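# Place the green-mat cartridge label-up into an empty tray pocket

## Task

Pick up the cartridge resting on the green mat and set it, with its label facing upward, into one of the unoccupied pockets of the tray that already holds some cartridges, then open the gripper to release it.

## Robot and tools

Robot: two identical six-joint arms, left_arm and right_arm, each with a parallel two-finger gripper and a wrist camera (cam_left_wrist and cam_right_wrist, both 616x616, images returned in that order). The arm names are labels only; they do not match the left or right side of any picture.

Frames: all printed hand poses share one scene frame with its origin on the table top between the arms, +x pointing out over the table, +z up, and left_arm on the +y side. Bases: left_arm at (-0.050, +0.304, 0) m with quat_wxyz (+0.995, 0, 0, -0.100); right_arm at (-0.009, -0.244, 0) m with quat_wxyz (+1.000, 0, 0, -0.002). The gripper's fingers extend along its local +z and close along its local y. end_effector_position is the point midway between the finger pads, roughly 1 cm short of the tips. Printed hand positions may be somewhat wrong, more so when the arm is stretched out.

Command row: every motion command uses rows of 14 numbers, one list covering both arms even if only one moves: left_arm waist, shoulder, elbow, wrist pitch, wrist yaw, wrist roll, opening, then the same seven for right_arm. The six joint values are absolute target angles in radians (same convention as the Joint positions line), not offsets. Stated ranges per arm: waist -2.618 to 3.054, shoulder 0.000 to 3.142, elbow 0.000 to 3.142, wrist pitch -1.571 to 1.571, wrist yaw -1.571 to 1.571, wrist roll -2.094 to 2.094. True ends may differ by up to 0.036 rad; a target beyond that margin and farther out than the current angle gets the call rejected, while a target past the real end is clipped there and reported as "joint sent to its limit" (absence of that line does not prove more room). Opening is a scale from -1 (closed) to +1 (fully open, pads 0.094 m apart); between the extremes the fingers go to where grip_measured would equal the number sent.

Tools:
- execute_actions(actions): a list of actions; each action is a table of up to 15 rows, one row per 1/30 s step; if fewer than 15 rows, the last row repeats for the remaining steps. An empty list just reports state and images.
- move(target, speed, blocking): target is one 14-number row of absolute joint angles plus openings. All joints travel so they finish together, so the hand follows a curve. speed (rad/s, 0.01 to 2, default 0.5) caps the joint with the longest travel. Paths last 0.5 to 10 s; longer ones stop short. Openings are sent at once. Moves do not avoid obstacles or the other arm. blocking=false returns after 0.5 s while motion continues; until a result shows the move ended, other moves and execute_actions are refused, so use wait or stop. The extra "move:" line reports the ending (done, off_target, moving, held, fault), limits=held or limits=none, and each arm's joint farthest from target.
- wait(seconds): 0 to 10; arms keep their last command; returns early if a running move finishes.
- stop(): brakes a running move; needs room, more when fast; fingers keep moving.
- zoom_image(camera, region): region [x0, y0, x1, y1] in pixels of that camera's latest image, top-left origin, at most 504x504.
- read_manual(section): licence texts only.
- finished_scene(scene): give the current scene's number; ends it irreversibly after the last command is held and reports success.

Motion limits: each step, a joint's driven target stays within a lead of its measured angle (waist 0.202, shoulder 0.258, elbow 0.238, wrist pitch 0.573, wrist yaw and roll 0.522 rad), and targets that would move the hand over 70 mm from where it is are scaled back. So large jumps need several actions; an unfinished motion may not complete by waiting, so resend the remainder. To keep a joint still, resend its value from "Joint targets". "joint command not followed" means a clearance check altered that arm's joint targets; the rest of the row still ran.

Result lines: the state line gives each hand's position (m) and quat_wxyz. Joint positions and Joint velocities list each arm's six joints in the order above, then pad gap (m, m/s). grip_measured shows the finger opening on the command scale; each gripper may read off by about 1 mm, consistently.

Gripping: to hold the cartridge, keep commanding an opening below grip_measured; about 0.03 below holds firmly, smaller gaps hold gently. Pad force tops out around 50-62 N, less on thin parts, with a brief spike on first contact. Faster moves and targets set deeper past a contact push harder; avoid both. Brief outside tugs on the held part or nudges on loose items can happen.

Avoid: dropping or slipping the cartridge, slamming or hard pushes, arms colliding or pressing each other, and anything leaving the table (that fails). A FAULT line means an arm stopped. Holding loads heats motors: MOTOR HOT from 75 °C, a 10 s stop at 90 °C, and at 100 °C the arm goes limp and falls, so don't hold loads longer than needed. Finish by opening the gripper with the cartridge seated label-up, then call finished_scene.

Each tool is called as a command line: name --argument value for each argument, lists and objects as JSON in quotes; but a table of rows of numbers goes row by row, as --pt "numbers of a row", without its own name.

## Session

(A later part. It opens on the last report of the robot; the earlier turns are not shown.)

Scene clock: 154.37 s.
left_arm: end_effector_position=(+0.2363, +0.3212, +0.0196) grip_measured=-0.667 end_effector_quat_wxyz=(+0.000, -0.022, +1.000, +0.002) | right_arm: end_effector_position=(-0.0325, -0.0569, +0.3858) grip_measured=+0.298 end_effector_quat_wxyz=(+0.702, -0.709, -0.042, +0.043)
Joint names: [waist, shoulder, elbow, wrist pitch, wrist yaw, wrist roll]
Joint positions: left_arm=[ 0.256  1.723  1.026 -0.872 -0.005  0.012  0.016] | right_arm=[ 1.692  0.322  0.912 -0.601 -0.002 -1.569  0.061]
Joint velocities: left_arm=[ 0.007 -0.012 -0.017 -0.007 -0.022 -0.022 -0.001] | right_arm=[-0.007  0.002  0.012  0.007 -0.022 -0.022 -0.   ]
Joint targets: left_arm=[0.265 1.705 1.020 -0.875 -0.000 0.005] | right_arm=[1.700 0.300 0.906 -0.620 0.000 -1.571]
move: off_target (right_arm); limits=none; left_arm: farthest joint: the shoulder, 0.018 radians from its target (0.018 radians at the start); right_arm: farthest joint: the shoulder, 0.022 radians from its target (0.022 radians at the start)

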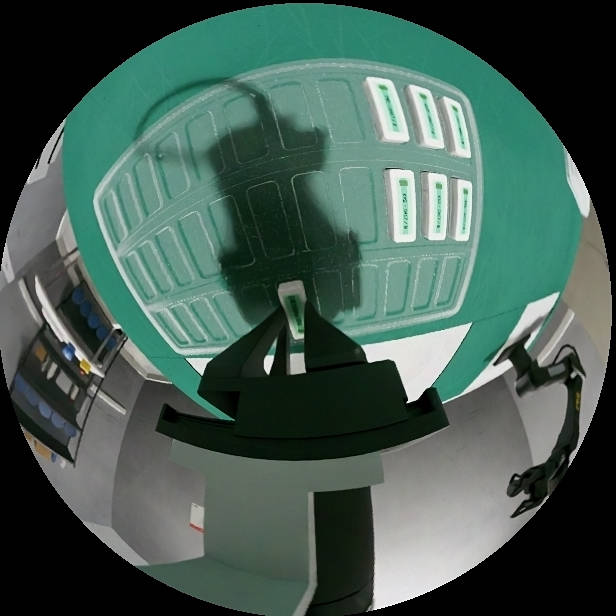

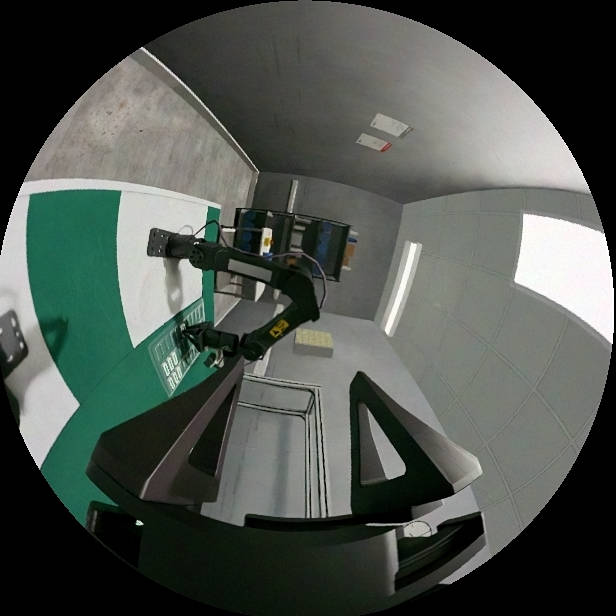

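execute_actions --actions '[[[0.269,1.705,1.02,-0.86,0,0.005,-0.705,1.7,0.3,0.906,-0.62,0,-1.571,0.3]]]'

Scene clock: 159.70 s.
left_arm: end_effector_position=(+0.2360, +0.3230, +0.0196) grip_measured=-0.667 end_effector_quat_wxyz=(+0.000, -0.025, +1.000, +0.002) | right_arm: end_effector_position=(-0.0325, -0.0569, +0.3858) grip_measured=+0.298 end_effector_quat_wxyz=(+0.702, -0.709, -0.042, +0.043)
Joint names: [waist, shoulder, elbow, wrist pitch, wrist yaw, wrist roll]
Joint positions: left_arm=[ 0.263  1.723  1.026 -0.872 -0.005  0.012  0.016] | right_arm=[ 1.692  0.322  0.912 -0.601 -0.002 -1.569  0.061]
Joint velocities: left_arm=[-0.017 -0.007 -0.002 -0.037  0.022  0.007 -0.   ] | right_arm=[ 0.017 -0.007 -0.012 -0.007  0.022  0.066 -0.001]
Joint targets: left_arm=[0.269 1.705 1.020 -0.860 0.000 0.005] | right_arm=[1.700 0.300 0.906 -0.620 -0.000 -1.571]

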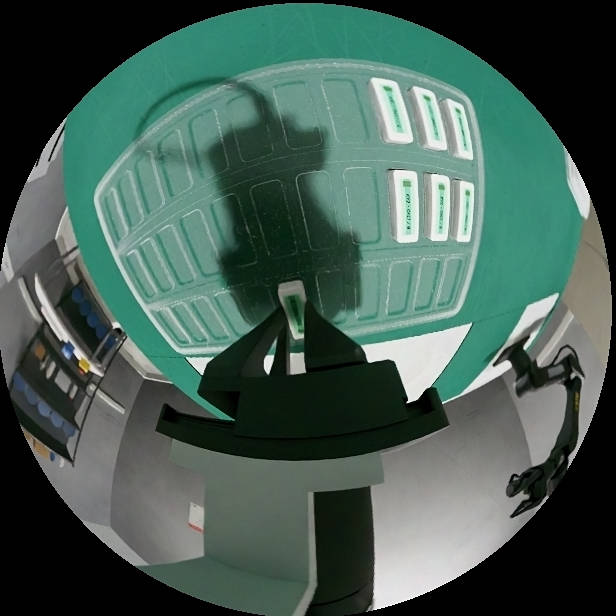

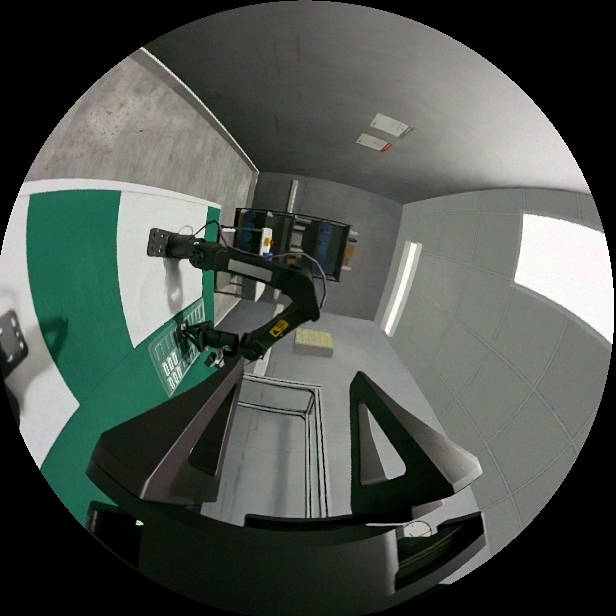

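zoom_image --camera "cam_left_wrist" --region '[250, 255, 340, 345]'

move --target '[0.265,1.705,1.005,-0.835,0,0.005,-0.705,1.7,0.3,0.906,-0.62,0,-1.571,0.3]' --speed 0.07

zoom_image --camera "cam_left_wrist" --region '[250, 255, 340, 345]'

Region (250, 255, 340, 345) of cam_left_wrist's 616x616 image, scaled by 5.600, with more detail than that image has.

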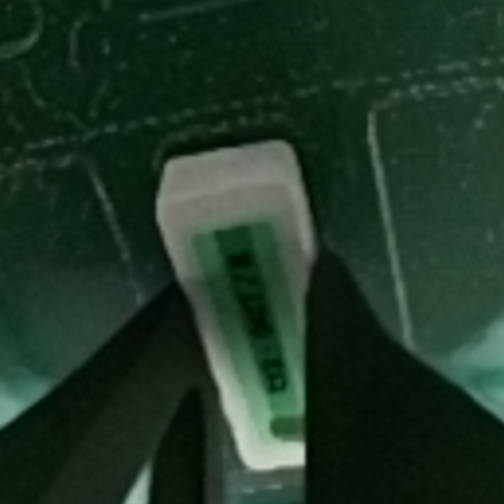

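Scene clock: 163.03 s.
left_arm: end_effector_position=(+0.2356, +0.3230, +0.0166) grip_measured=-0.667 end_effector_quat_wxyz=(+0.002, -0.025, +1.000, +0.002) | right_arm: end_effector_position=(-0.0325, -0.0569, +0.3858) grip_measured=+0.298 end_effector_quat_wxyz=(+0.702, -0.709, -0.042, +0.043)
Joint names: [waist, shoulder, elbow, wrist pitch, wrist yaw, wrist roll]
Joint positions: left_arm=[ 0.263  1.723  1.012 -0.855 -0.005  0.012  0.016] | right_arm=[ 1.692  0.322  0.912 -0.601 -0.002 -1.569  0.061]
Joint velocities: left_arm=[-0.007  0.002 -0.017  0.066 -0.037 -0.037 -0.   ] | right_arm=[-0.007 -0.007 -0.012 -0.066 -0.095 -0.007  0.   ]
Joint targets: left_arm=[0.265 1.705 1.005 -0.835 -0.000 0.005] | right_arm=[1.700 0.300 0.906 -0.620 -0.000 -1.571]
move: off_target (right_arm); limits=none; left_arm: farthest joint: the wrist pitch, 0.020 radians from its target (0.037 radians at the start); right_arm: farthest joint: the shoulder, 0.022 radians from its target (0.022 radians at the start)

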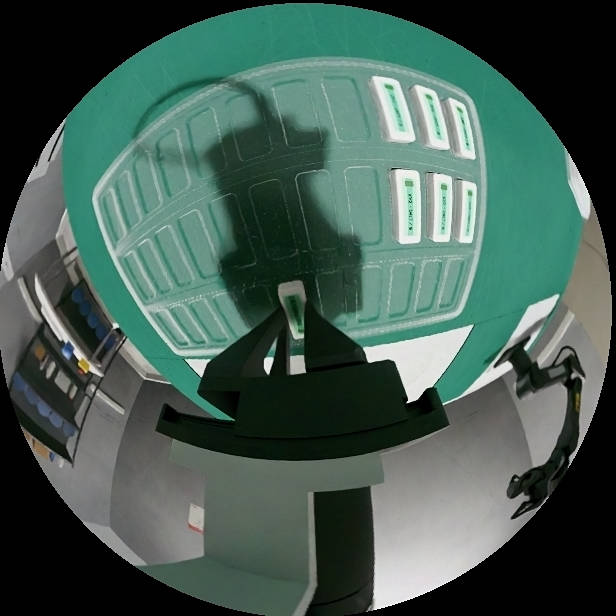

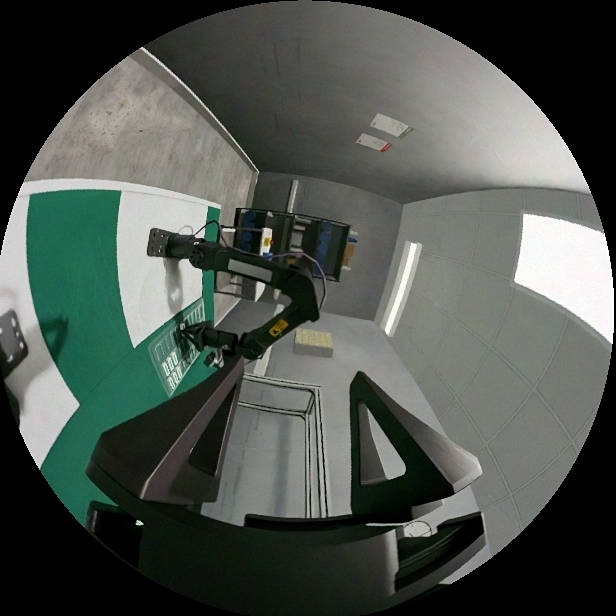

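Region (250, 255, 340, 345) of cam_left_wrist's 616x616 image, scaled by 5.600, with more detail than that image has.

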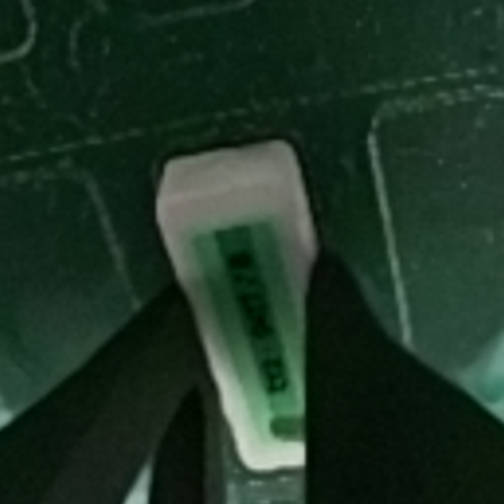

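move --target '[0.265,1.705,0.992,-0.82,0,0.005,-0.705,1.7,0.3,0.906,-0.62,0,-1.571,0.3]' --speed 0.07

zoom_image --camera "cam_left_wrist" --region '[250, 255, 340, 345]'

Scene clock: 167.47 s.
left_arm: end_effector_position=(+0.2346, +0.3229, +0.0142) grip_measured=-0.667 end_effector_quat_wxyz=(+0.003, -0.025, +1.000, +0.002) | right_arm: end_effector_position=(-0.0325, -0.0569, +0.3858) grip_measured=+0.298 end_effector_quat_wxyz=(+0.702, -0.709, -0.042, +0.043)
Joint names: [waist, shoulder, elbow, wrist pitch, wrist yaw, wrist roll]
Joint positions: left_arm=[ 0.263  1.723  1.001 -0.843 -0.005  0.011  0.016] | right_arm=[ 1.692  0.322  0.912 -0.601 -0.002 -1.569  0.061]
Joint velocities: left_arm=[-0.007  0.017  0.002 -0.037 -0.007 -0.022 -0.   ] | right_arm=[-0.012  0.002  0.007  0.037  0.007  0.007 -0.   ]
Joint targets: left_arm=[0.265 1.705 0.992 -0.820 0.000 0.005] | right_arm=[1.700 0.300 0.906 -0.620 0.000 -1.571]
move: off_target (left_arm, right_arm); limits=none; left_arm: farthest joint: the wrist pitch, 0.023 radians from its target (0.034 radians at the start); right_arm: farthest joint: the shoulder, 0.022 radians from its target (0.022 radians at the start)

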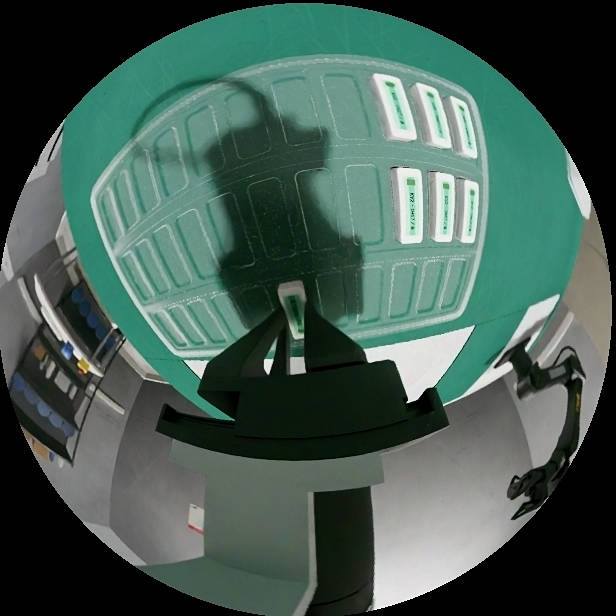

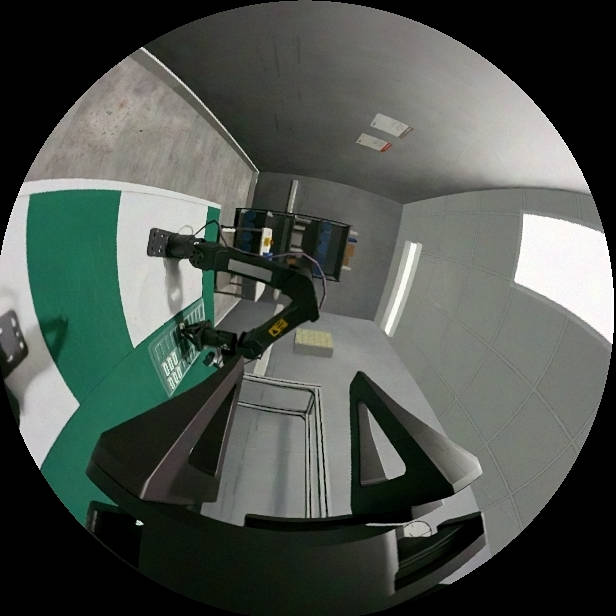

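Region (250, 255, 340, 345) of cam_left_wrist's 616x616 image, scaled by 5.600, with more detail than that image has.

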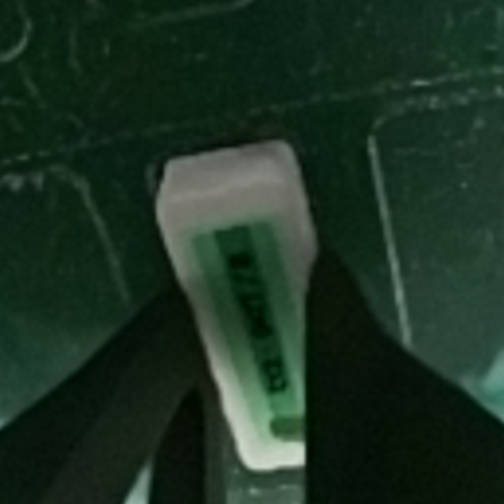

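execute_actions --actions '[[[0.265,1.705,0.995,-0.83,0,0.005,-0.66,1.7,0.3,0.906,-0.62,0,-1.571,0.3],[0.265,1.705,0.995,-0.83,0,0.005,-0.63,1.7,0.3,0.906,-0.62,0,-1.571,0.3],[0.265,1.705,0.995,-0.83,0,0.005,-0.6,1.7,0.3,0.906,-0.62,0,-1.571,0.3],[0.265,1.705,0.995,-0.83,0,0.005,-0.55,1.7,0.3,0.906,-0.62,0,-1.571,0.3],[0.265,1.705,0.995,-0.83,0,0.005,-0.5,1.7,0.3,0.906,-0.62,0,-1.571,0.3],[0.265,1.705,0.995,-0.83,0,0.005,-0.45,1.7,0.3,0.906,-0.62,0,-1.571,0.3],[0.265,1.705,1.02,-0.84,0,0.005,-0.4,1.7,0.3,0.906,-0.62,0,-1.571,0.3],[0.265,1.705,1.04,-0.86,0,0.005,-0.4,1.7,0.3,0.906,-0.62,0,-1.571,0.3],[0.265,1.705,1.06,-0.885,0,0.005,-0.4,1.7,0.3,0.906,-0.62,0,-1.571,0.3],[0.265,1.705,1.08,-0.91,0,0.005,-0.4,1.7,0.3,0.906,-0.62,0,-1.571,0.3],[0.265,1.705,1.10,-0.94,0,0.005,-0.4,1.7,0.3,0.906,-0.62,0,-1.571,0.3],[0.265,1.705,1.12,-0.97,0,0.005,-0.4,1.7,0.3,0.906,-0.62,0,-1.571,0.3],[0.265,1.705,1.14,-1.0,0,0.005,-0.4,1.7,0.3,0.906,-0.62,0,-1.571,0.3],[0.265,1.705,1.16,-1.03,0,0.005,-0.4,1.7,0.3,0.906,-0.62,0,-1.571,0.3],[0.265,1.705,1.18,-1.06,0,0.005,-0.2,1.7,0.3,0.906,-0.62,0,-1.571,0.3]]]'

wait --seconds 0.5

zoom_image --camera "cam_left_wrist" --region '[230, 220, 360, 350]'

Scene clock: 174.87 s.
left_arm: end_effector_position=(+0.2437, +0.3252, +0.0397) grip_measured=-0.290 end_effector_quat_wxyz=(-0.002, -0.026, +1.000, +0.006) | right_arm: end_effector_position=(-0.0325, -0.0569, +0.3858) grip_measured=+0.298 end_effector_quat_wxyz=(+0.702, -0.709, -0.042, +0.043)
Joint names: [waist, shoulder, elbow, wrist pitch, wrist yaw, wrist roll]
Joint positions: left_arm=[ 0.264  1.723  1.113 -0.964 -0.012  0.011  0.033] | right_arm=[ 1.692  0.322  0.912 -0.601 -0.002 -1.569  0.061]
Joint velocities: left_arm=[-0.012  0.012  0.642 -0.579  0.007  0.051  0.176] | right_arm=[-0.007  0.002 -0.007 -0.051  0.081 -0.007  0.001]
Joint targets: left_arm=[0.265 1.705 1.180 -1.060 0.000 0.005] | right_arm=[1.700 0.300 0.906 -0.620 -0.000 -1.571]

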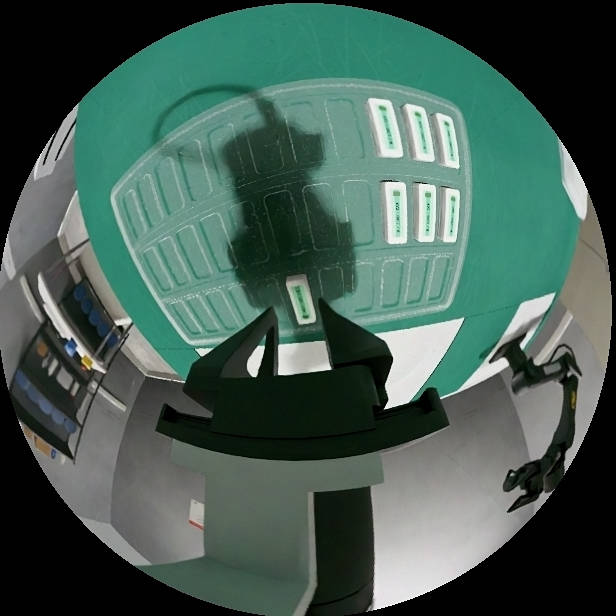

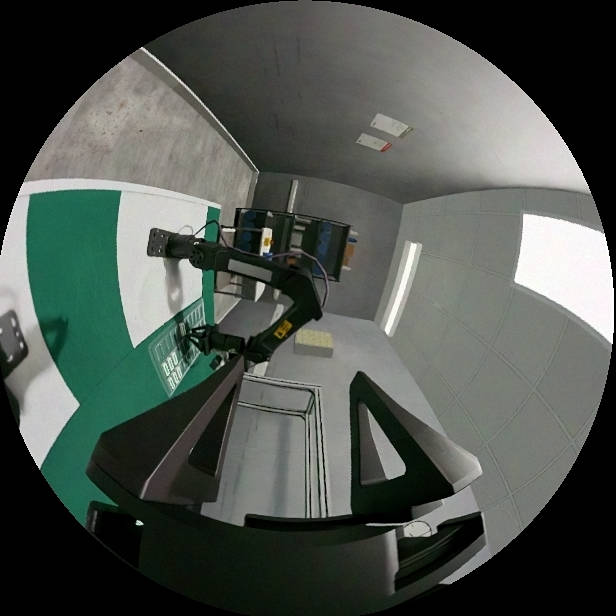

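Scene clock: 175.37 s.
left_arm: end_effector_position=(+0.2352, +0.3245, +0.0499) grip_measured=-0.203 end_effector_quat_wxyz=(-0.026, -0.026, +0.999, +0.005) | right_arm: end_effector_position=(-0.0325, -0.0569, +0.3858) grip_measured=+0.298 end_effector_quat_wxyz=(+0.702, -0.709, -0.042, +0.043)
Joint names: [waist, shoulder, elbow, wrist pitch, wrist yaw, wrist roll]
Joint positions: left_arm=[ 0.264  1.723  1.154 -1.054 -0.011  0.011  0.037] | right_arm=[ 1.692  0.322  0.912 -0.601 -0.002 -1.569  0.061]
Joint velocities: left_arm=[ 0.007 -0.007 -0.017 -0.095 -0.007 -0.007  0.   ] | right_arm=[-0.017  0.017 -0.002 -0.022  0.007 -0.007  0.001]
Joint targets: left_arm=[0.265 1.705 1.180 -1.060 0.000 0.005] | right_arm=[1.700 0.300 0.906 -0.620 -0.000 -1.571]
wait: 0.50 s; no rest

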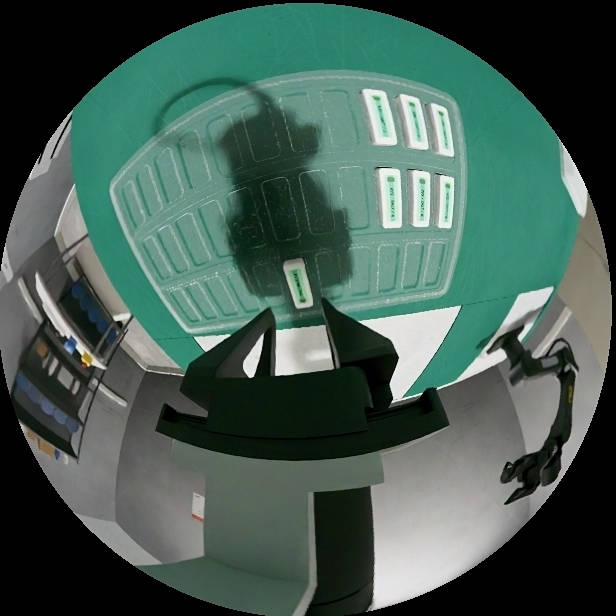

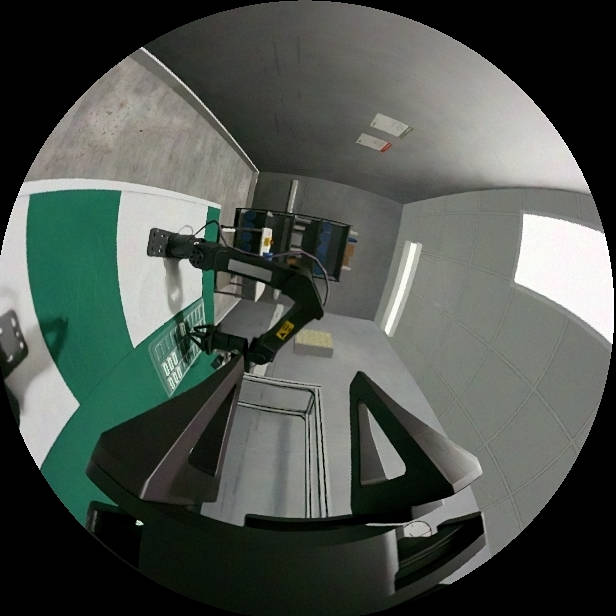

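Region (230, 220, 360, 350) of cam_left_wrist's 616x616 image, scaled by 3.877, with more detail than that image has.

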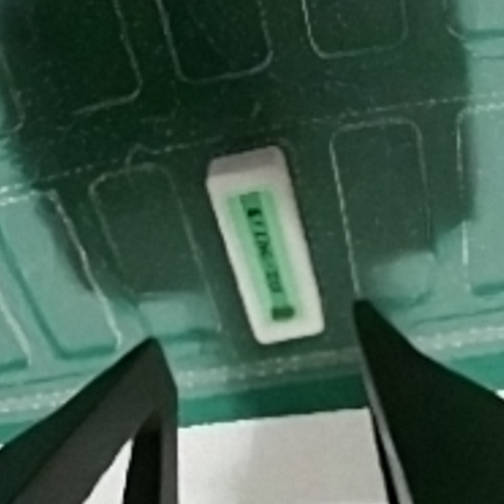

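move --target '[0.0,1.28,0.85,-1.17,0,0.005,-0.2,1.7,0.3,0.906,-0.62,0,-1.571,0.3]' --speed 0.9

zoom_image --camera "cam_left_wrist" --region '[130, 80, 350, 300]'

Scene clock: 181.13 s.
left_arm: end_effector_position=(+0.1324, +0.2701, +0.0730) grip_measured=-0.203 end_effector_quat_wxyz=(-0.024, +0.103, +0.994, +0.006) | right_arm: end_effector_position=(-0.0325, -0.0569, +0.3858) grip_measured=+0.298 end_effector_quat_wxyz=(+0.702, -0.709, -0.042, +0.043)
Joint names: [waist, shoulder, elbow, wrist pitch, wrist yaw, wrist roll]
Joint positions: left_arm=[ 0.006  1.305  0.857 -1.171 -0.007  0.011  0.037] | right_arm=[ 1.692  0.322  0.912 -0.601 -0.002 -1.569  0.061]
Joint velocities: left_arm=[ 0.002  0.002 -0.002 -0.081 -0.007  0.007  0.001] | right_arm=[ 0.017  0.002  0.012 -0.037  0.066  0.081 -0.001]
Joint targets: left_arm=[-0.000 1.280 0.850 -1.170 0.000 0.005] | right_arm=[1.700 0.300 0.906 -0.620 -0.000 -1.571]
move: off_target (left_arm, right_arm); limits=none; left_arm: farthest joint: the shoulder, 0.025 radians from its target (0.443 radians at the start); right_arm: farthest joint: the shoulder, 0.022 radians from its target (0.022 radians at the start)

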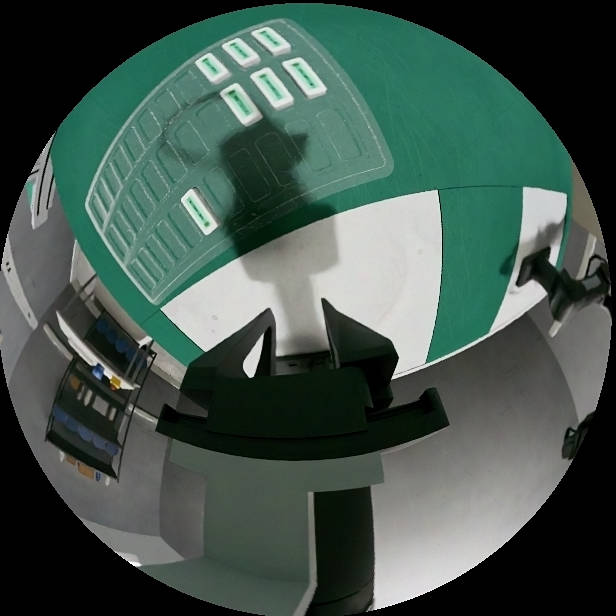

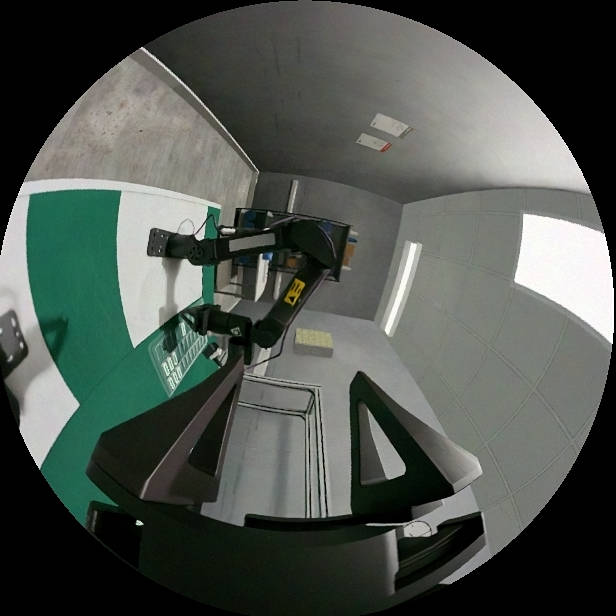

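Region (130, 80, 350, 300) of cam_left_wrist's 616x616 image, scaled by 2.291, with more detail than that image has.

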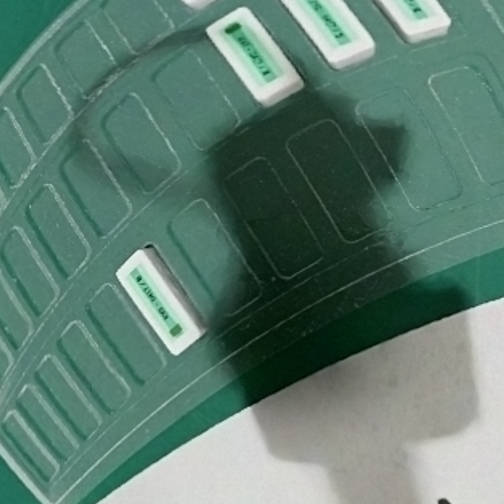

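zoom_image --camera "cam_left_wrist" --region '[160, 170, 240, 250]'

Region (160, 170, 240, 250) of cam_left_wrist's 616x616 image, scaled by 6.300, with more detail than that image has.

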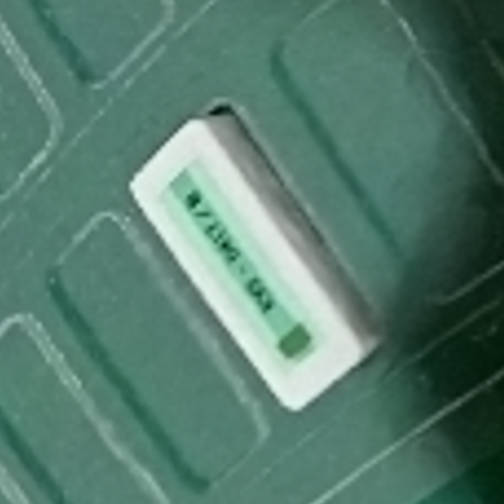

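finished_scene --scene 1

The scene is finished: the task was done.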